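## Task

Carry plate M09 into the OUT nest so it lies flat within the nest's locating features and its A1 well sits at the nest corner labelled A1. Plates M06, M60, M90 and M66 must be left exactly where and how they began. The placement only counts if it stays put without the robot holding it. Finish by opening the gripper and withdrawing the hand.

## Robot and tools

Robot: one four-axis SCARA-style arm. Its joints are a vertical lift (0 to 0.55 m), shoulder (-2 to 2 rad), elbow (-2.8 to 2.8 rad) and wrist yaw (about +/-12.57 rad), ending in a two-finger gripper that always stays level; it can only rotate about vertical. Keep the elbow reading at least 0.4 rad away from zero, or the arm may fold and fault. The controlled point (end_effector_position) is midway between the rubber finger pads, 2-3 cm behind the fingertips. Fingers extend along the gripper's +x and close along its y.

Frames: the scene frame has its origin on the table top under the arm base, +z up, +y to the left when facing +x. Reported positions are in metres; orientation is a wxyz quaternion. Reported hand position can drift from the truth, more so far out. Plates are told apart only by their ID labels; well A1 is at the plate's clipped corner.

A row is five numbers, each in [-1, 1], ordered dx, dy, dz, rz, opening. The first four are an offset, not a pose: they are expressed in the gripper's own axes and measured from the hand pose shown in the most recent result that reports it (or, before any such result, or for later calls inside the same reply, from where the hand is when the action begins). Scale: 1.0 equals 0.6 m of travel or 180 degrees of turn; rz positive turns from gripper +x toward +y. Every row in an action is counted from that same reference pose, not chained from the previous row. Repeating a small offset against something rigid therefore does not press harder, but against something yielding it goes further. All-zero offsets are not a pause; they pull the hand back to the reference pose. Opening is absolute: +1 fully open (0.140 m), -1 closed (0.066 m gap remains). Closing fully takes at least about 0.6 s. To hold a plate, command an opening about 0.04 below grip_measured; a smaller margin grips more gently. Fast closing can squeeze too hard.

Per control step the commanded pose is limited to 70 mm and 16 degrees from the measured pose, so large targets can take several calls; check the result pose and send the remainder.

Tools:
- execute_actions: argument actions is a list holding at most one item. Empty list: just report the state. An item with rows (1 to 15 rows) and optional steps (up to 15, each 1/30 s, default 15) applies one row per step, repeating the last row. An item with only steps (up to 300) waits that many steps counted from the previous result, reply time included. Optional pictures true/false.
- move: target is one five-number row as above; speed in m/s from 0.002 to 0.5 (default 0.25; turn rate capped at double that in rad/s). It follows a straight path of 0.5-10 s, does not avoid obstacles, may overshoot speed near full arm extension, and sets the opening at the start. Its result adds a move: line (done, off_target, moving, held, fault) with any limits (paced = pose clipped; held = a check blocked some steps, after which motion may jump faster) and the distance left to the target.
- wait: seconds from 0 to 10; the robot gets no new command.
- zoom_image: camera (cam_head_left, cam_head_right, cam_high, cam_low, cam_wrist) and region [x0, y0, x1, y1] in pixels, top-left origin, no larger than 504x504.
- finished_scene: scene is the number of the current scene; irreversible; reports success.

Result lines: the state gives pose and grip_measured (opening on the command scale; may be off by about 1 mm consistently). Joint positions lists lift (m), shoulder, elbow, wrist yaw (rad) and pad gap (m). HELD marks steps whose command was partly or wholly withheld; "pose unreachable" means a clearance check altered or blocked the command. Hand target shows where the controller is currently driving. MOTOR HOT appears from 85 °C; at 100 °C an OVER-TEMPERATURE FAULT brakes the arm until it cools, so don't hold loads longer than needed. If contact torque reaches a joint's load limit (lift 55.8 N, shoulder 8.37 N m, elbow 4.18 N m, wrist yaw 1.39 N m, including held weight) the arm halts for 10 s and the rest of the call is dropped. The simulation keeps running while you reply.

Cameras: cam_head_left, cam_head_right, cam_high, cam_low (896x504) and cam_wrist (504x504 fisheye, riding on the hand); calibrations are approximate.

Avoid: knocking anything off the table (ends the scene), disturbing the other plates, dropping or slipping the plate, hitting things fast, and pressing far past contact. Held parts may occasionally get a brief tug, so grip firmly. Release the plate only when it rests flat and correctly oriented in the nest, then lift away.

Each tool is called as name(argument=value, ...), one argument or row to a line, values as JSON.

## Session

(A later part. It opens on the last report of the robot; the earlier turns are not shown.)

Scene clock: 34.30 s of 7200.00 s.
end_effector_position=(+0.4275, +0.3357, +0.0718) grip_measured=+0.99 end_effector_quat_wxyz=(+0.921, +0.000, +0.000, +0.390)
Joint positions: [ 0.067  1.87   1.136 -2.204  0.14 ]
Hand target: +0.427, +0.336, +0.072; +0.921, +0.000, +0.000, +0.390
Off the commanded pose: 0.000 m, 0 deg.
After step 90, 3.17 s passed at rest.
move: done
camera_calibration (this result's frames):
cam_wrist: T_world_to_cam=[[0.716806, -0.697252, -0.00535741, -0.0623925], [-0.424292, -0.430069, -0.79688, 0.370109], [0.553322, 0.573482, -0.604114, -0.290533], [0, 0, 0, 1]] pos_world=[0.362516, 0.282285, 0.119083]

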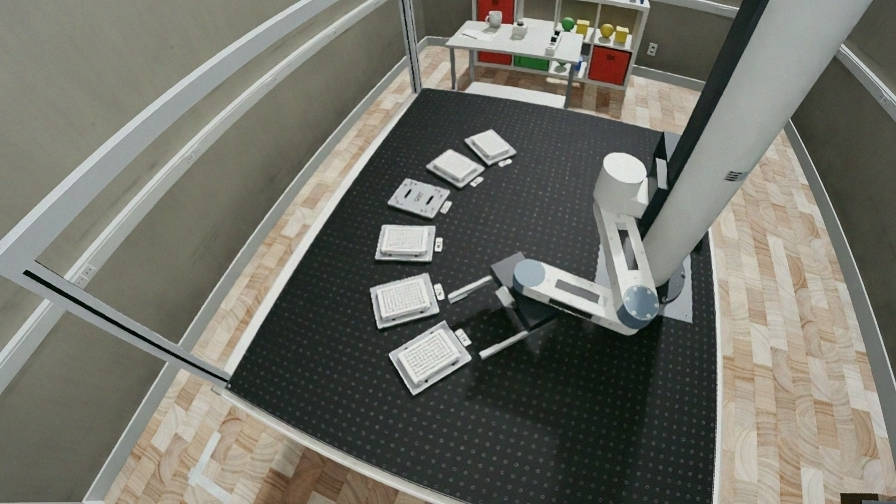

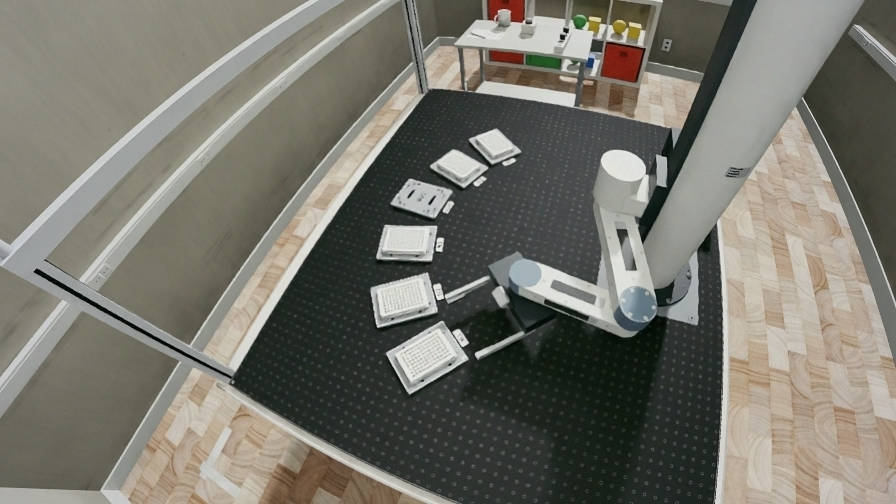

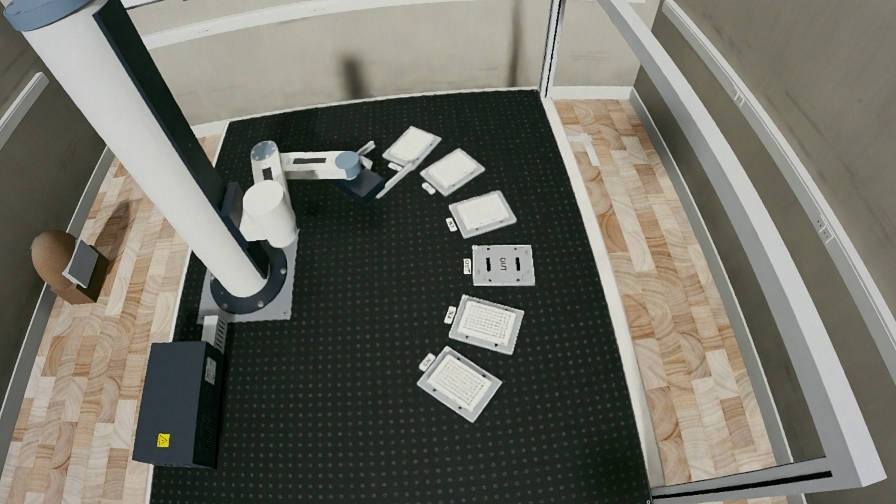

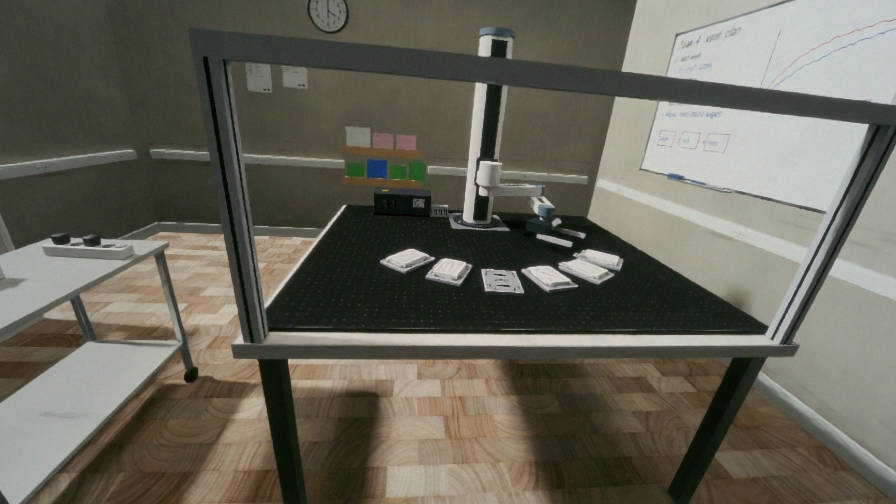

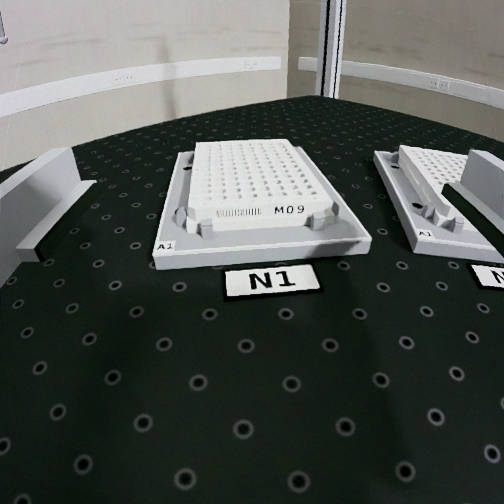

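move(
  target=[0.234,0.019,0,0.0417,1],
  speed=0.3,
)

Scene clock: 44.53 s of 7200.00 s.
end_effector_position=(+0.5169, +0.4446, +0.0718) grip_measured=+0.99 end_effector_quat_wxyz=(+0.893, +0.000, +0.000, +0.450)
Joint positions: [ 0.067  1.483  1.882 -2.432  0.14 ]
Hand target: +0.517, +0.445, +0.072; +0.893, +0.000, +0.000, +0.450
Off the commanded pose: 0.000 m, 0 deg.
After step 90, 6.30 s passed at rest.
move: done
camera_calibration (this result's frames):
cam_wrist: T_world_to_cam=[[0.801826, -0.597533, -0.00535741, -0.138906], [-0.364412, -0.481858, -0.79688, 0.446974], [0.473581, 0.640911, -0.604114, -0.391215], [0, 0, 0, 1]] pos_world=[0.459533, 0.383111, 0.119102]

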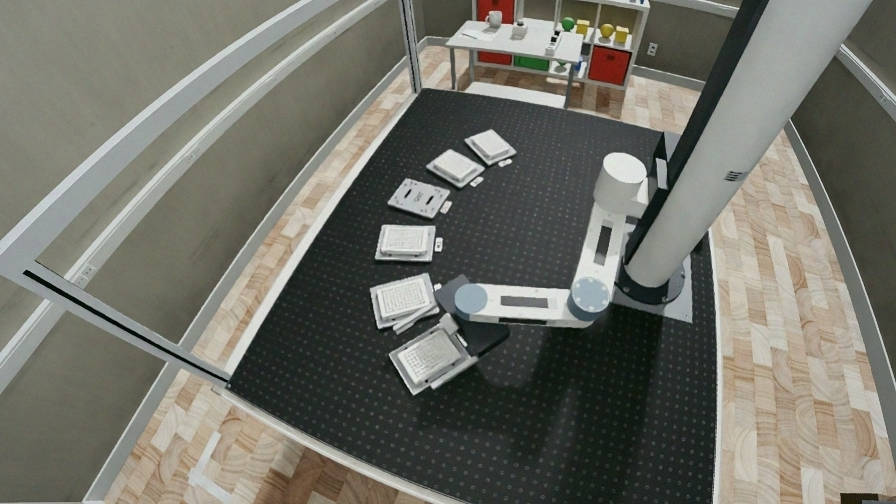

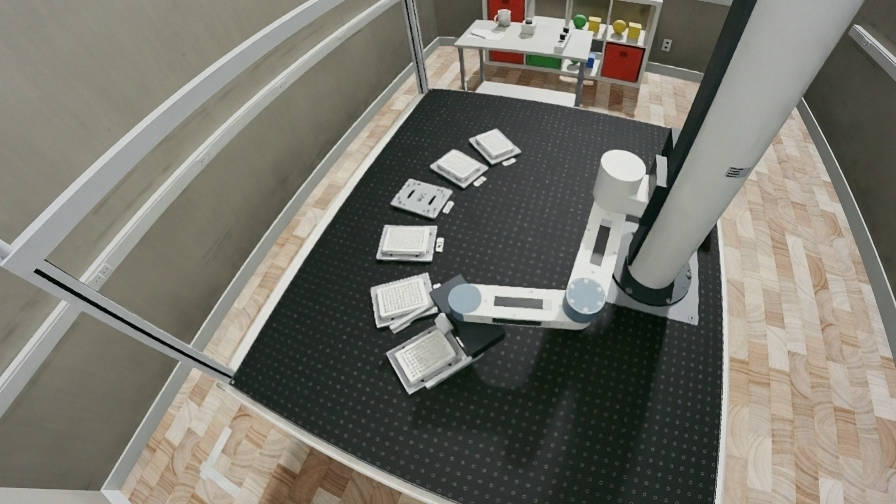

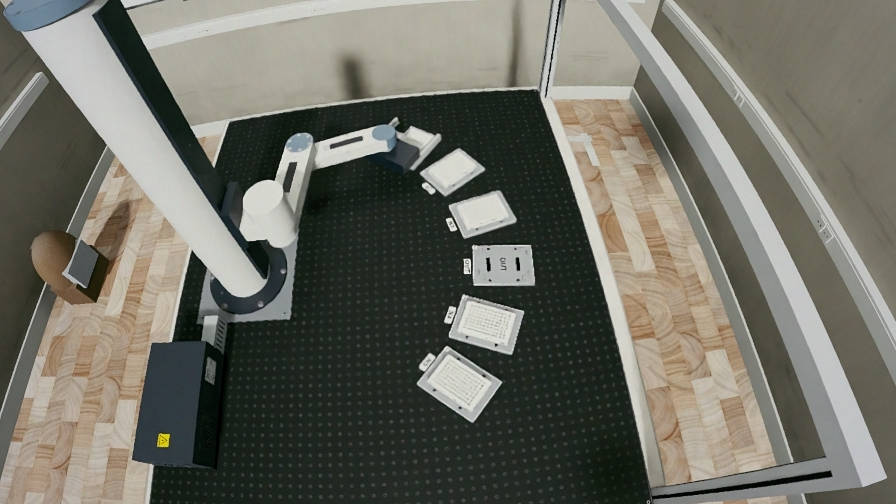

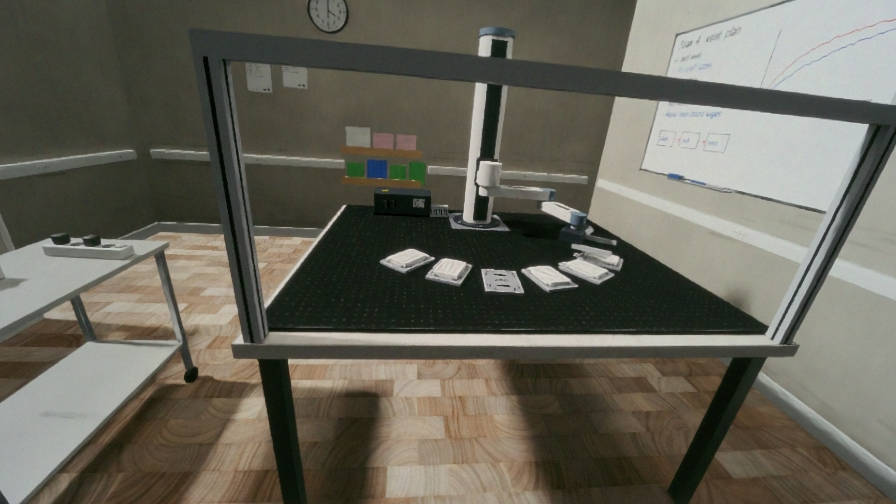

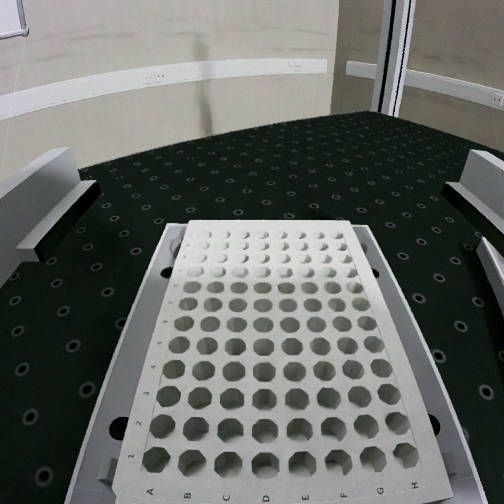

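move(
  target=[0,0,-0.0647,0,0.0],
  speed=0.08,
)

zoom_image(
  camera="cam_head_left",
  region=[380, 290, 520, 400],
)

Scene clock: 49.10 s of 7200.00 s.
end_effector_position=(+0.5169, +0.4446, +0.0329) grip_measured=+0.00 end_effector_quat_wxyz=(+0.893, +0.000, +0.000, +0.450)
Joint positions: [ 0.028  1.483  1.882 -2.432  0.103]
Hand target: +0.517, +0.445, +0.033; +0.893, +0.000, +0.000, +0.450
Off the commanded pose: 0.000 m, 0 deg.
After step 90, 0.80 s passed at rest.
move: done
camera_calibration (this result's frames):
cam_wrist: T_world_to_cam=[[0.801817, -0.597546, -0.00535741, -0.139104], [-0.36442, -0.481852, -0.79688, 0.415984], [0.473591, 0.640904, -0.604114, -0.414708], [0, 0, 0, 1]] pos_world=[0.45953, 0.38311, 0.0802131]

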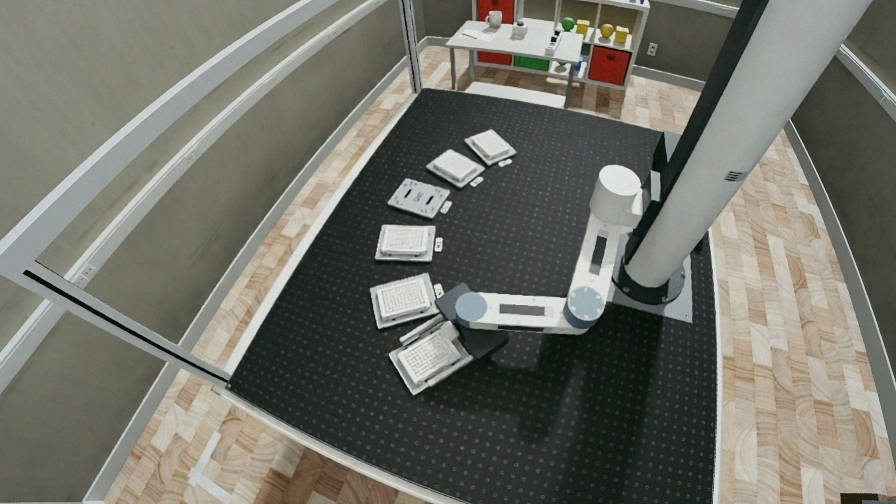

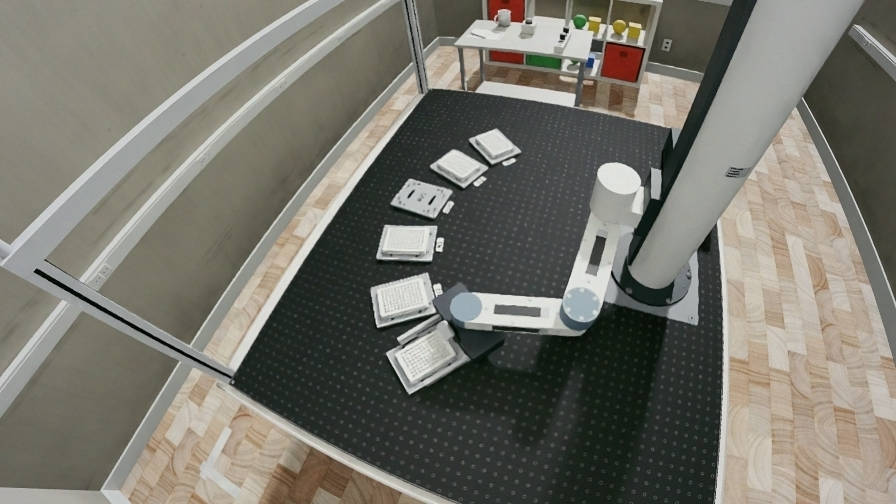

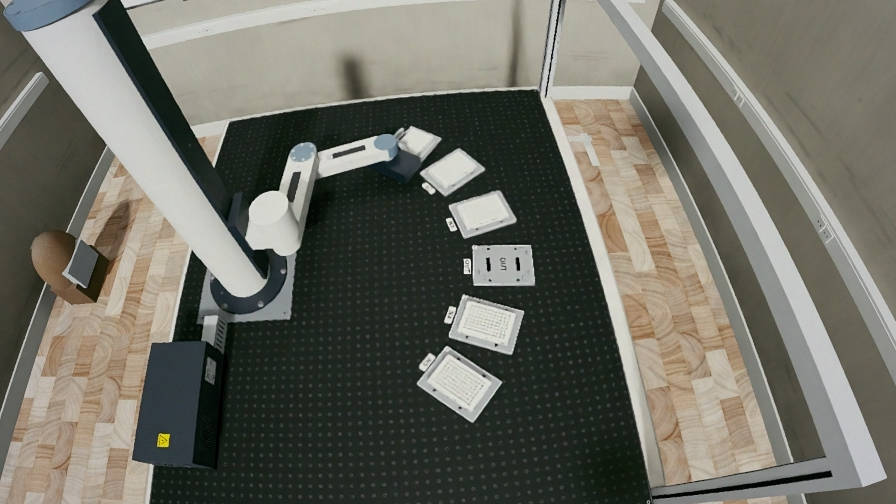

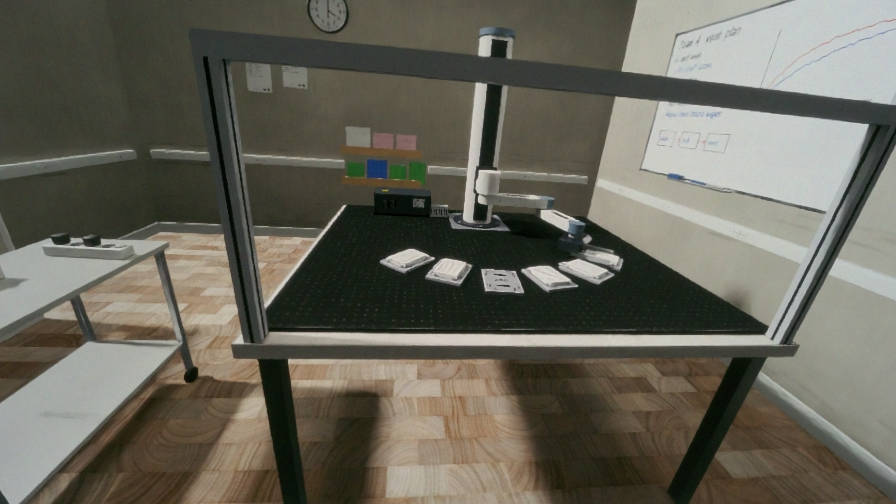

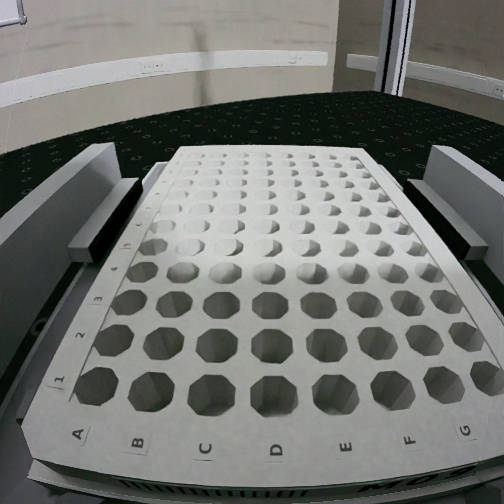

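Region (380, 290, 520, 400) of cam_head_left's 896x504 image, scaled by 3.600, with more detail than that image has; it fills the top 396 rows of this view, and the rest is white.

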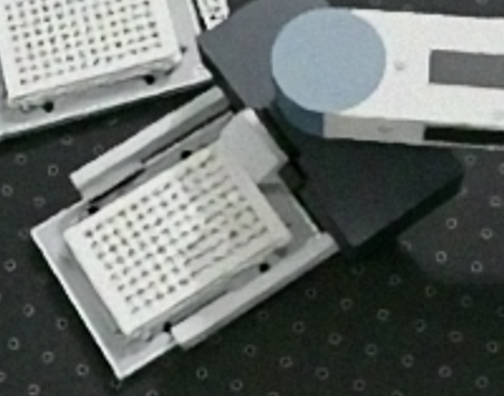

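move(
  target=[0,0,0,0,-0.55],
)

Scene clock: 50.47 s of 7200.00 s.
end_effector_position=(+0.5166, +0.4449, +0.0329) grip_measured=-0.51 end_effector_quat_wxyz=(+0.893, +0.000, +0.000, +0.451)
Joint positions: [ 0.028  1.483  1.882 -2.431  0.084]
Hand target: +0.517, +0.445, +0.033; +0.893, +0.000, +0.000, +0.450
Off the commanded pose: 0.000 m, 0 deg.
move: done
camera_calibration (this result's frames):
cam_wrist: T_world_to_cam=[[0.80272, -0.596332, -0.00535741, -0.139683], [-0.36369, -0.482403, -0.79688, 0.415892], [0.472621, 0.641619, -0.604114, -0.41458], [0, 0, 0, 1]] pos_world=[0.459321, 0.383332, 0.0802135]

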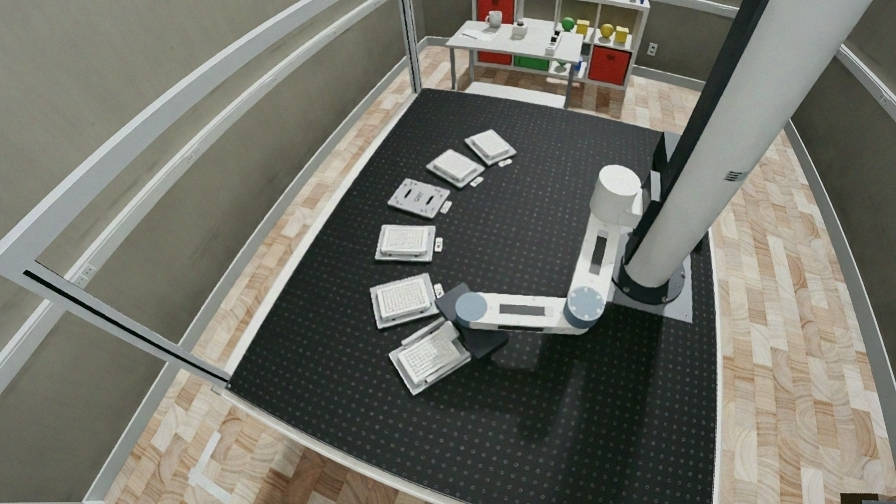

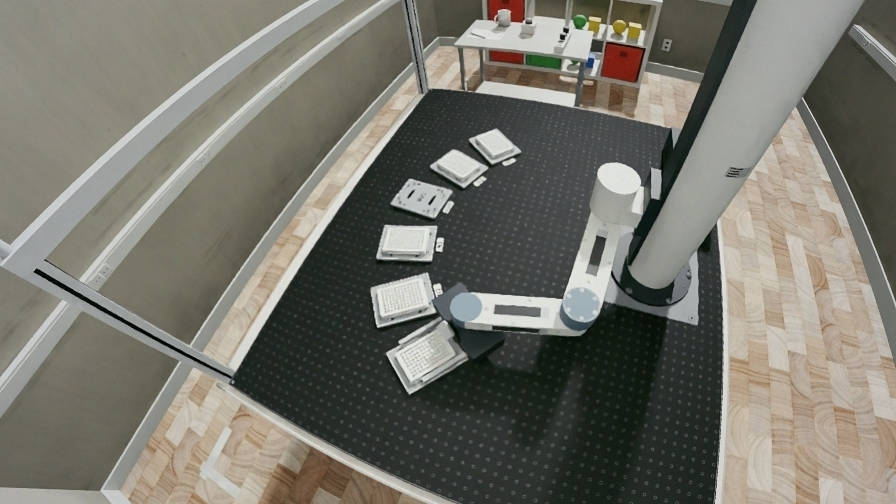

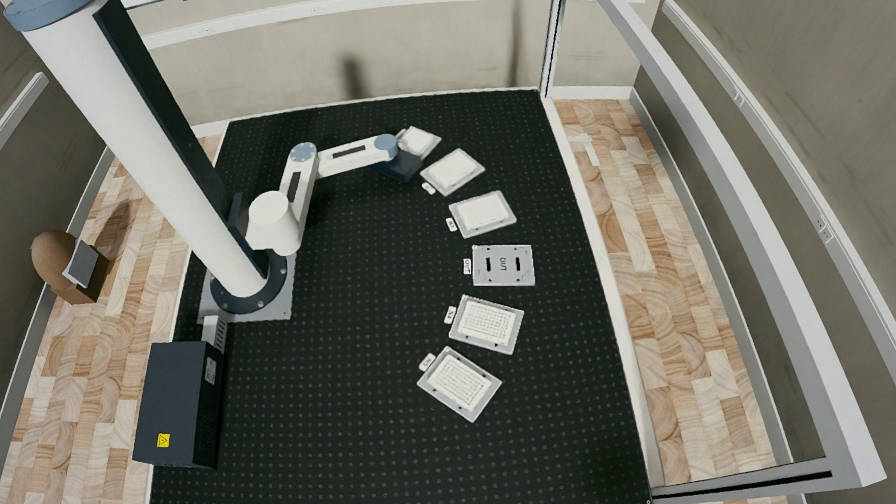

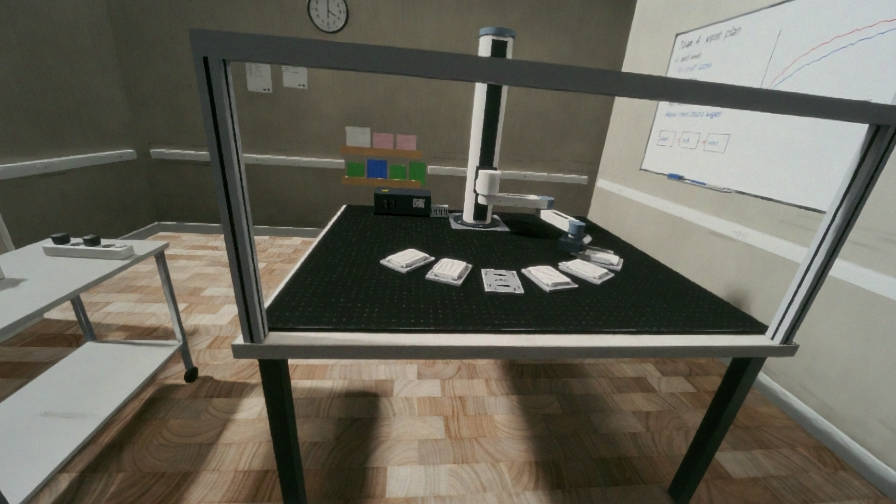

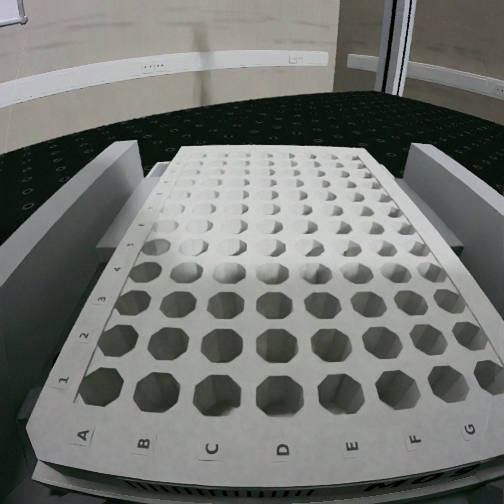

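move(
  target=[0,0,0.07,0,-0.55],
  speed=0.1,
)

Scene clock: 58.80 s of 7200.00 s.
end_effector_position=(+0.5166, +0.4450, +0.0750) grip_measured=-0.51 end_effector_quat_wxyz=(+0.893, +0.000, +0.000, +0.451)
Joint positions: [ 0.07   1.483  1.883 -2.431  0.084]
Hand target: +0.517, +0.445, +0.075; +0.893, +0.000, +0.000, +0.451
Off the commanded pose: 0.000 m, 0 deg.
After step 90, 4.60 s passed at rest.
move: done
camera_calibration (this result's frames):
cam_wrist: T_world_to_cam=[[0.802859, -0.596144, -0.00535741, -0.139518], [-0.363577, -0.482488, -0.79688, 0.44939], [0.47247, 0.64173, -0.604114, -0.389153], [0, 0, 0, 1]] pos_world=[0.459264, 0.383383, 0.122269]

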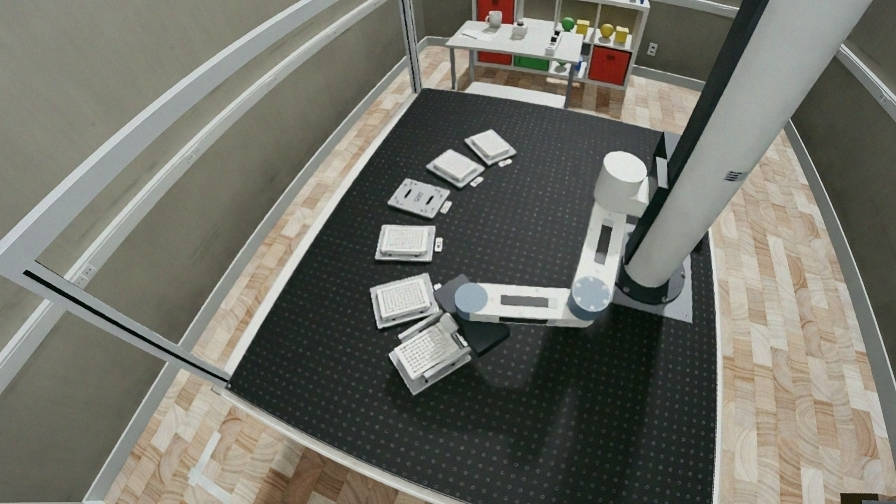

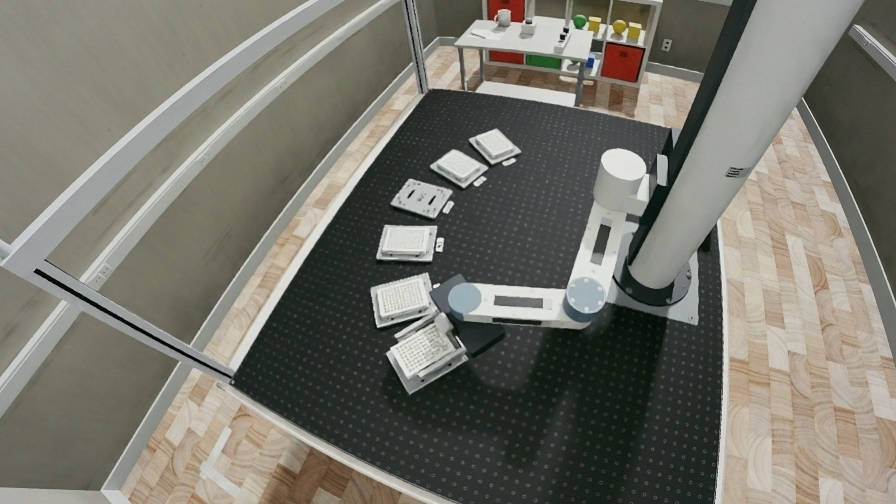

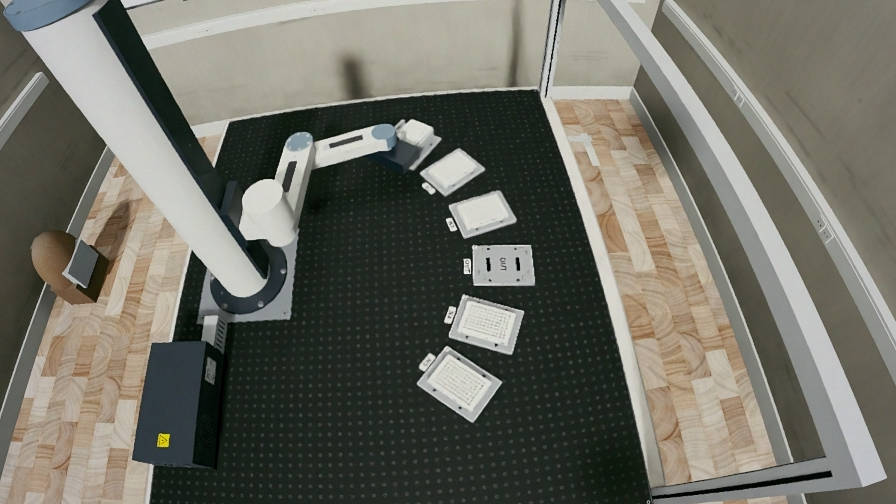

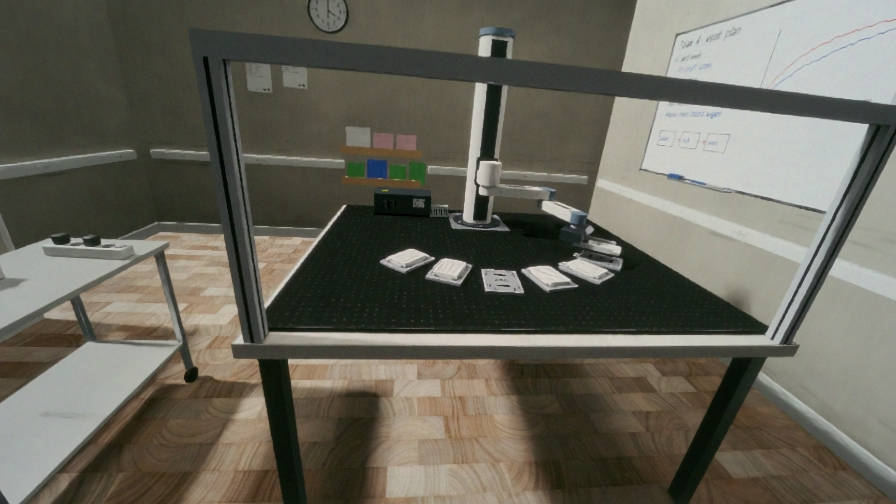

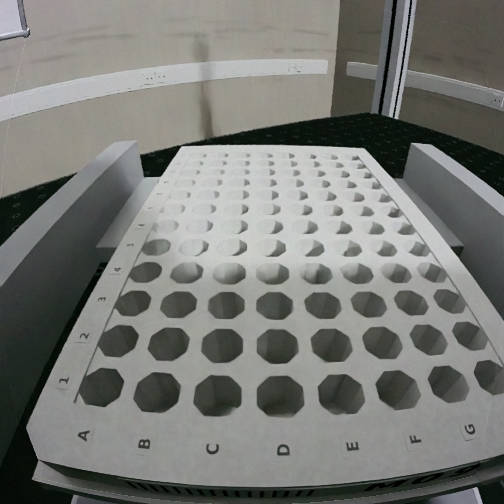

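zoom_image(
  camera="cam_high",
  region=[450, 230, 550, 300],
)

zoom_image(
  camera="cam_head_left",
  region=[370, 165, 470, 235],
)

Region (450, 230, 550, 300) of cam_high's 896x504 image, scaled by 5.040, with more detail than that image has; it fills the top 353 rows of this view, and the rest is white.

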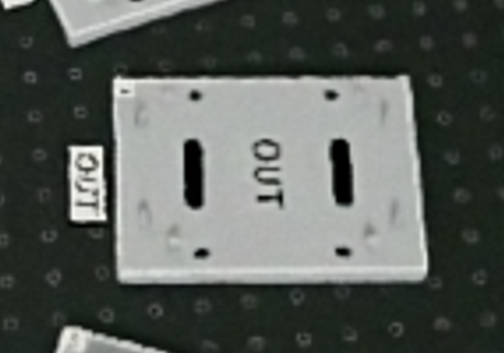

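Region (370, 165, 470, 235) of cam_head_left's 896x504 image, scaled by 5.040, with more detail than that image has; it fills the top 353 rows of this view, and the rest is white.

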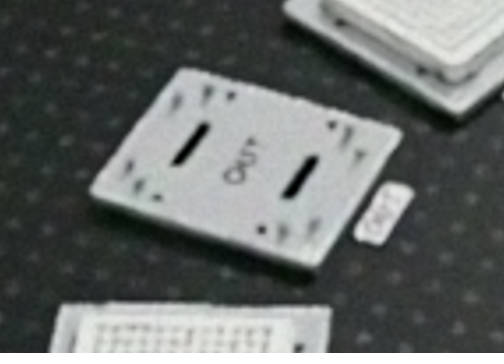

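move(
  target=[-0.48,-0.775,0,-0.337,-0.55],
  speed=0.3,
)

zoom_image(
  camera="cam_high",
  region=[440, 220, 560, 304],
)

zoom_image(
  camera="cam_head_left",
  region=[370, 155, 490, 239],
)

Scene clock: 68.53 s of 7200.00 s.
end_effector_position=(+0.7196, -0.0629, +0.0750) grip_measured=-0.51 end_effector_quat_wxyz=(+0.998, +0.000, +0.000, -0.062)
Joint positions: [ 0.07   0.497  1.801 -2.422  0.084]
Hand target: +0.720, -0.063, +0.075; +0.998, +0.000, +0.000, -0.062
Off the commanded pose: 0.000 m, 0 deg.
After step 90, 4.47 s passed at rest.
move: done
camera_calibration (this result's frames):
cam_wrist: T_world_to_cam=[[-0.126366, -0.991969, -0.00535741, 0.0384806], [-0.598741, 0.0805765, -0.79688, 0.482825], [0.790912, -0.0974904, -0.604114, -0.43485], [0, 0, 0, 1]] pos_world=[0.637878, -0.0431265, 0.12226]

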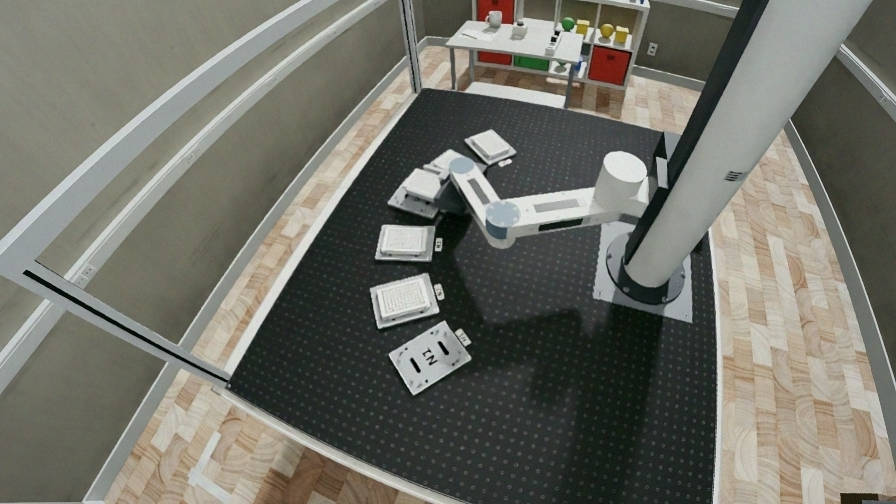

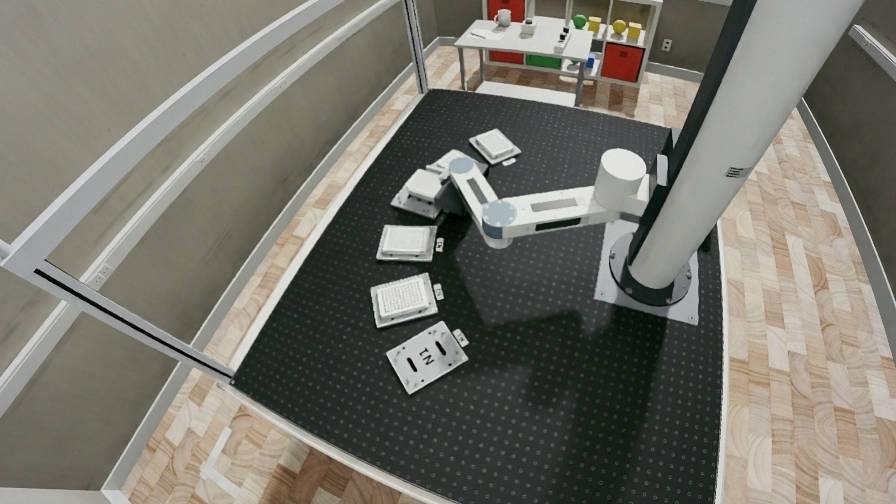

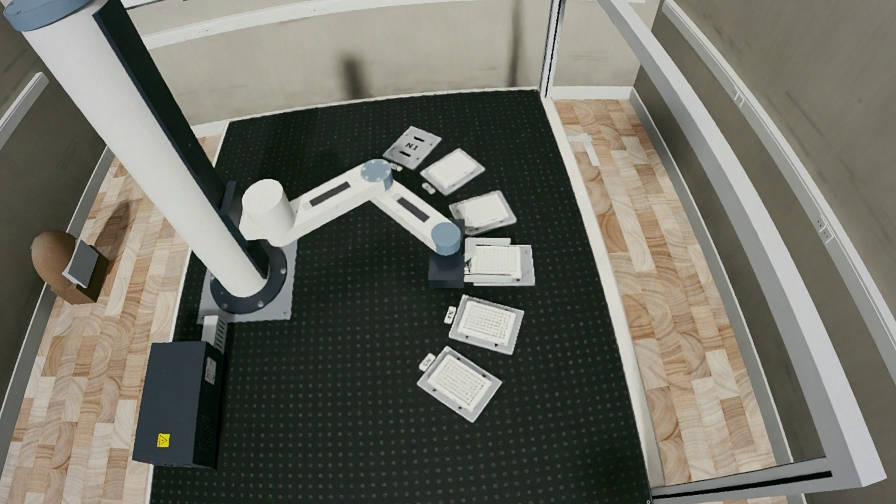

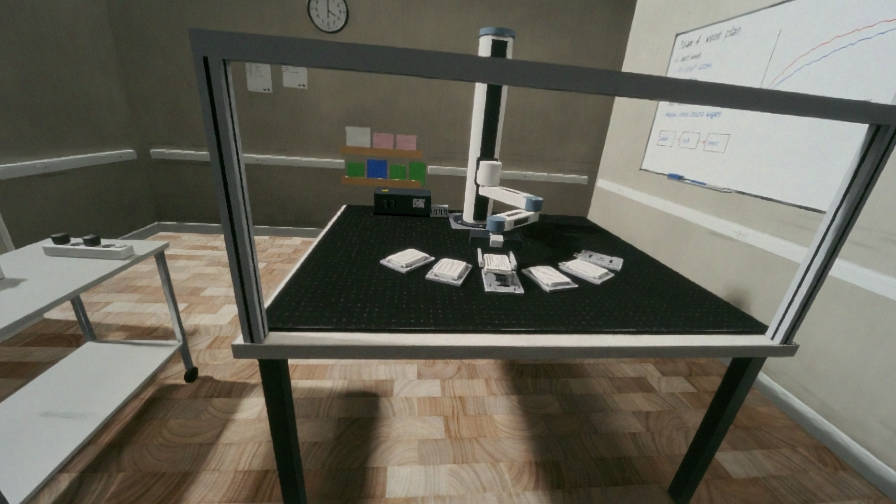

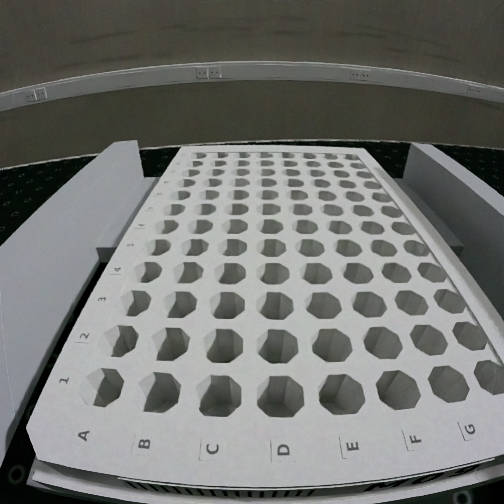

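Region (440, 220, 560, 304) of cam_high's 896x504 image, scaled by 4.200, with more detail than that image has; it fills the top 353 rows of this view, and the rest is white.

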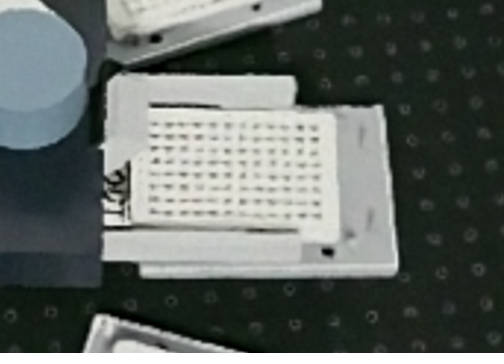

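Region (370, 155, 490, 239) of cam_head_left's 896x504 image, scaled by 4.200, with more detail than that image has; it fills the top 353 rows of this view, and the rest is white.

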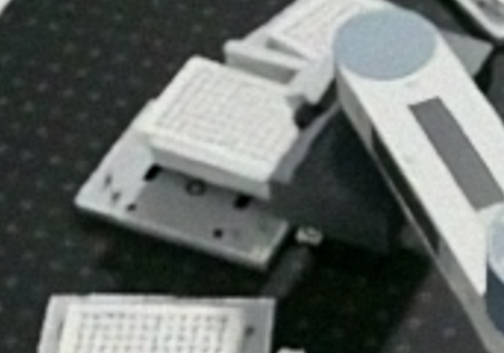

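zoom_image(
  camera="cam_high",
  region=[370, 115, 470, 185],
)

Region (370, 115, 470, 185) of cam_high's 896x504 image, scaled by 5.040, with more detail than that image has; it fills the top 353 rows of this view, and the rest is white.

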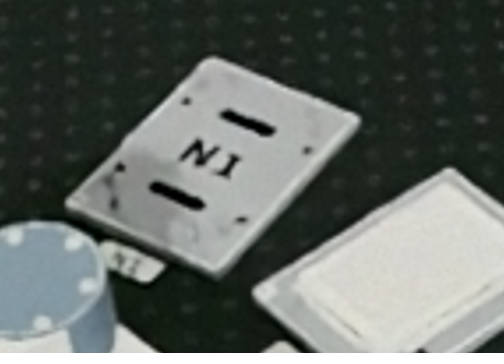

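move(
  target=[0.0345,0.038,-0.042,0,-0.55],
  speed=0.08,
)

zoom_image(
  camera="cam_high",
  region=[440, 220, 560, 304],
)

zoom_image(
  camera="cam_head_left",
  region=[370, 155, 490, 239],
)

zoom_image(
  camera="cam_low",
  region=[450, 230, 550, 300],
)

Scene clock: 77.40 s of 7200.00 s.
end_effector_position=(+0.7430, -0.0426, +0.0497) grip_measured=-0.51 end_effector_quat_wxyz=(+0.998, +0.000, +0.000, -0.062)
Joint positions: [ 0.045  0.488  1.942 -2.553  0.084]
Hand target: +0.743, -0.043, +0.050; +0.998, +0.000, +0.000, -0.062
Off the commanded pose: 0.000 m, 0 deg.
After step 90, 5.10 s passed at rest.
move: done
camera_calibration (this result's frames):
cam_wrist: T_world_to_cam=[[-0.125752, -0.992047, -0.00535741, 0.0609357], [-0.59879, 0.0802063, -0.79688, 0.475081], [0.790972, -0.0970014, -0.604114, -0.466683], [0, 0, 0, 1]] pos_world=[0.66127, -0.0229223, 0.0969784]

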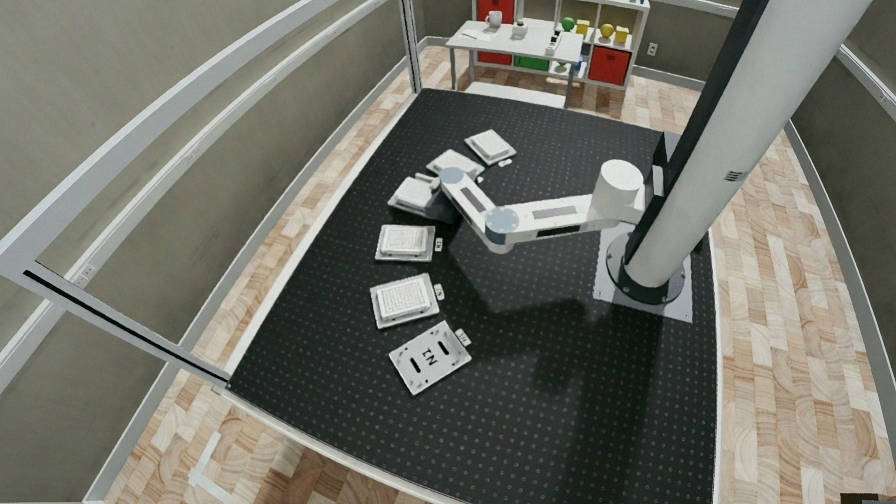

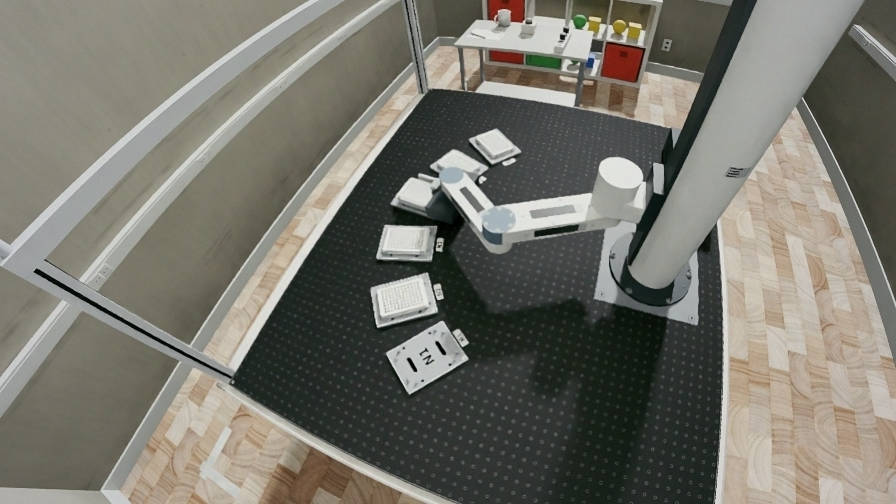

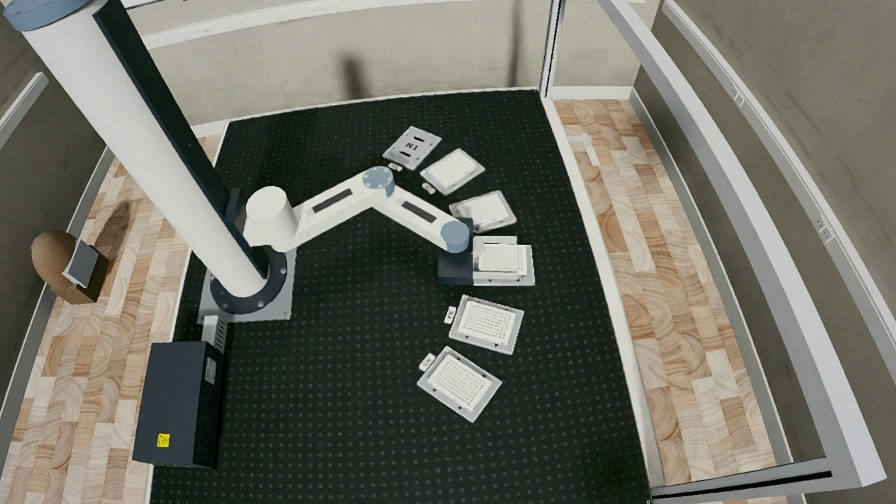

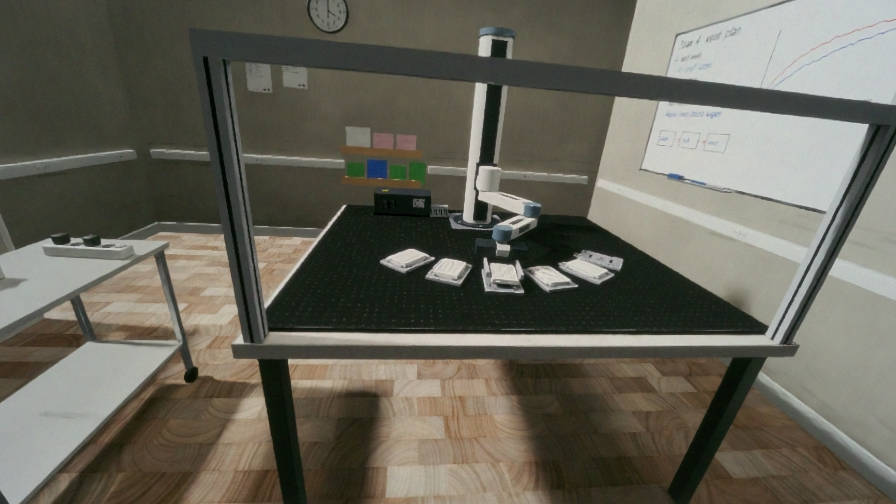

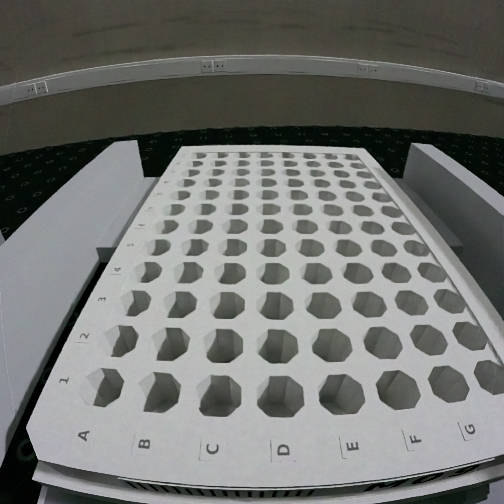

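Region (440, 220, 560, 304) of cam_high's 896x504 image, scaled by 4.200, with more detail than that image has; it fills the top 353 rows of this view, and the rest is white.

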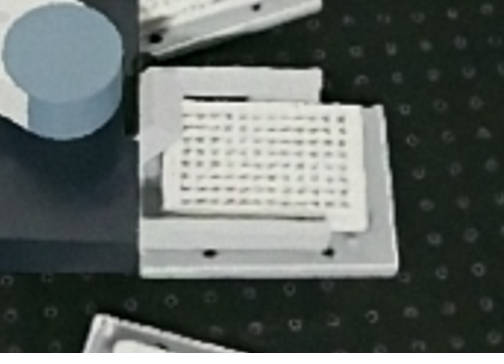

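Region (370, 155, 490, 239) of cam_head_left's 896x504 image, scaled by 4.200, with more detail than that image has; it fills the top 353 rows of this view, and the rest is white.

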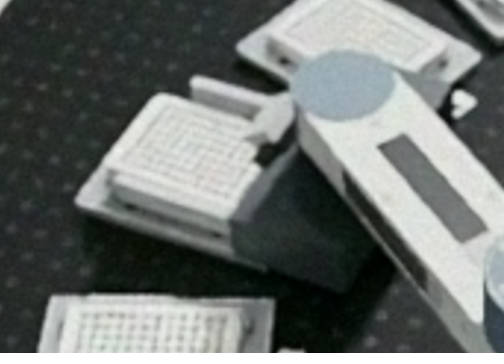

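Region (450, 230, 550, 300) of cam_low's 896x504 image, scaled by 5.040, with more detail than that image has; it fills the top 353 rows of this view, and the rest is white.

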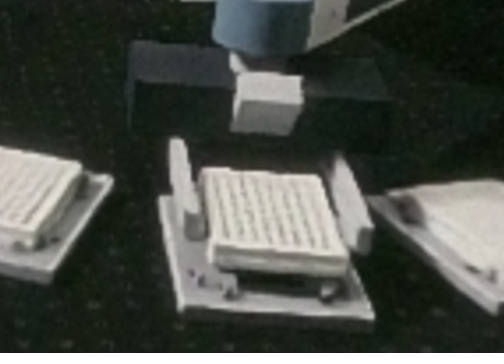

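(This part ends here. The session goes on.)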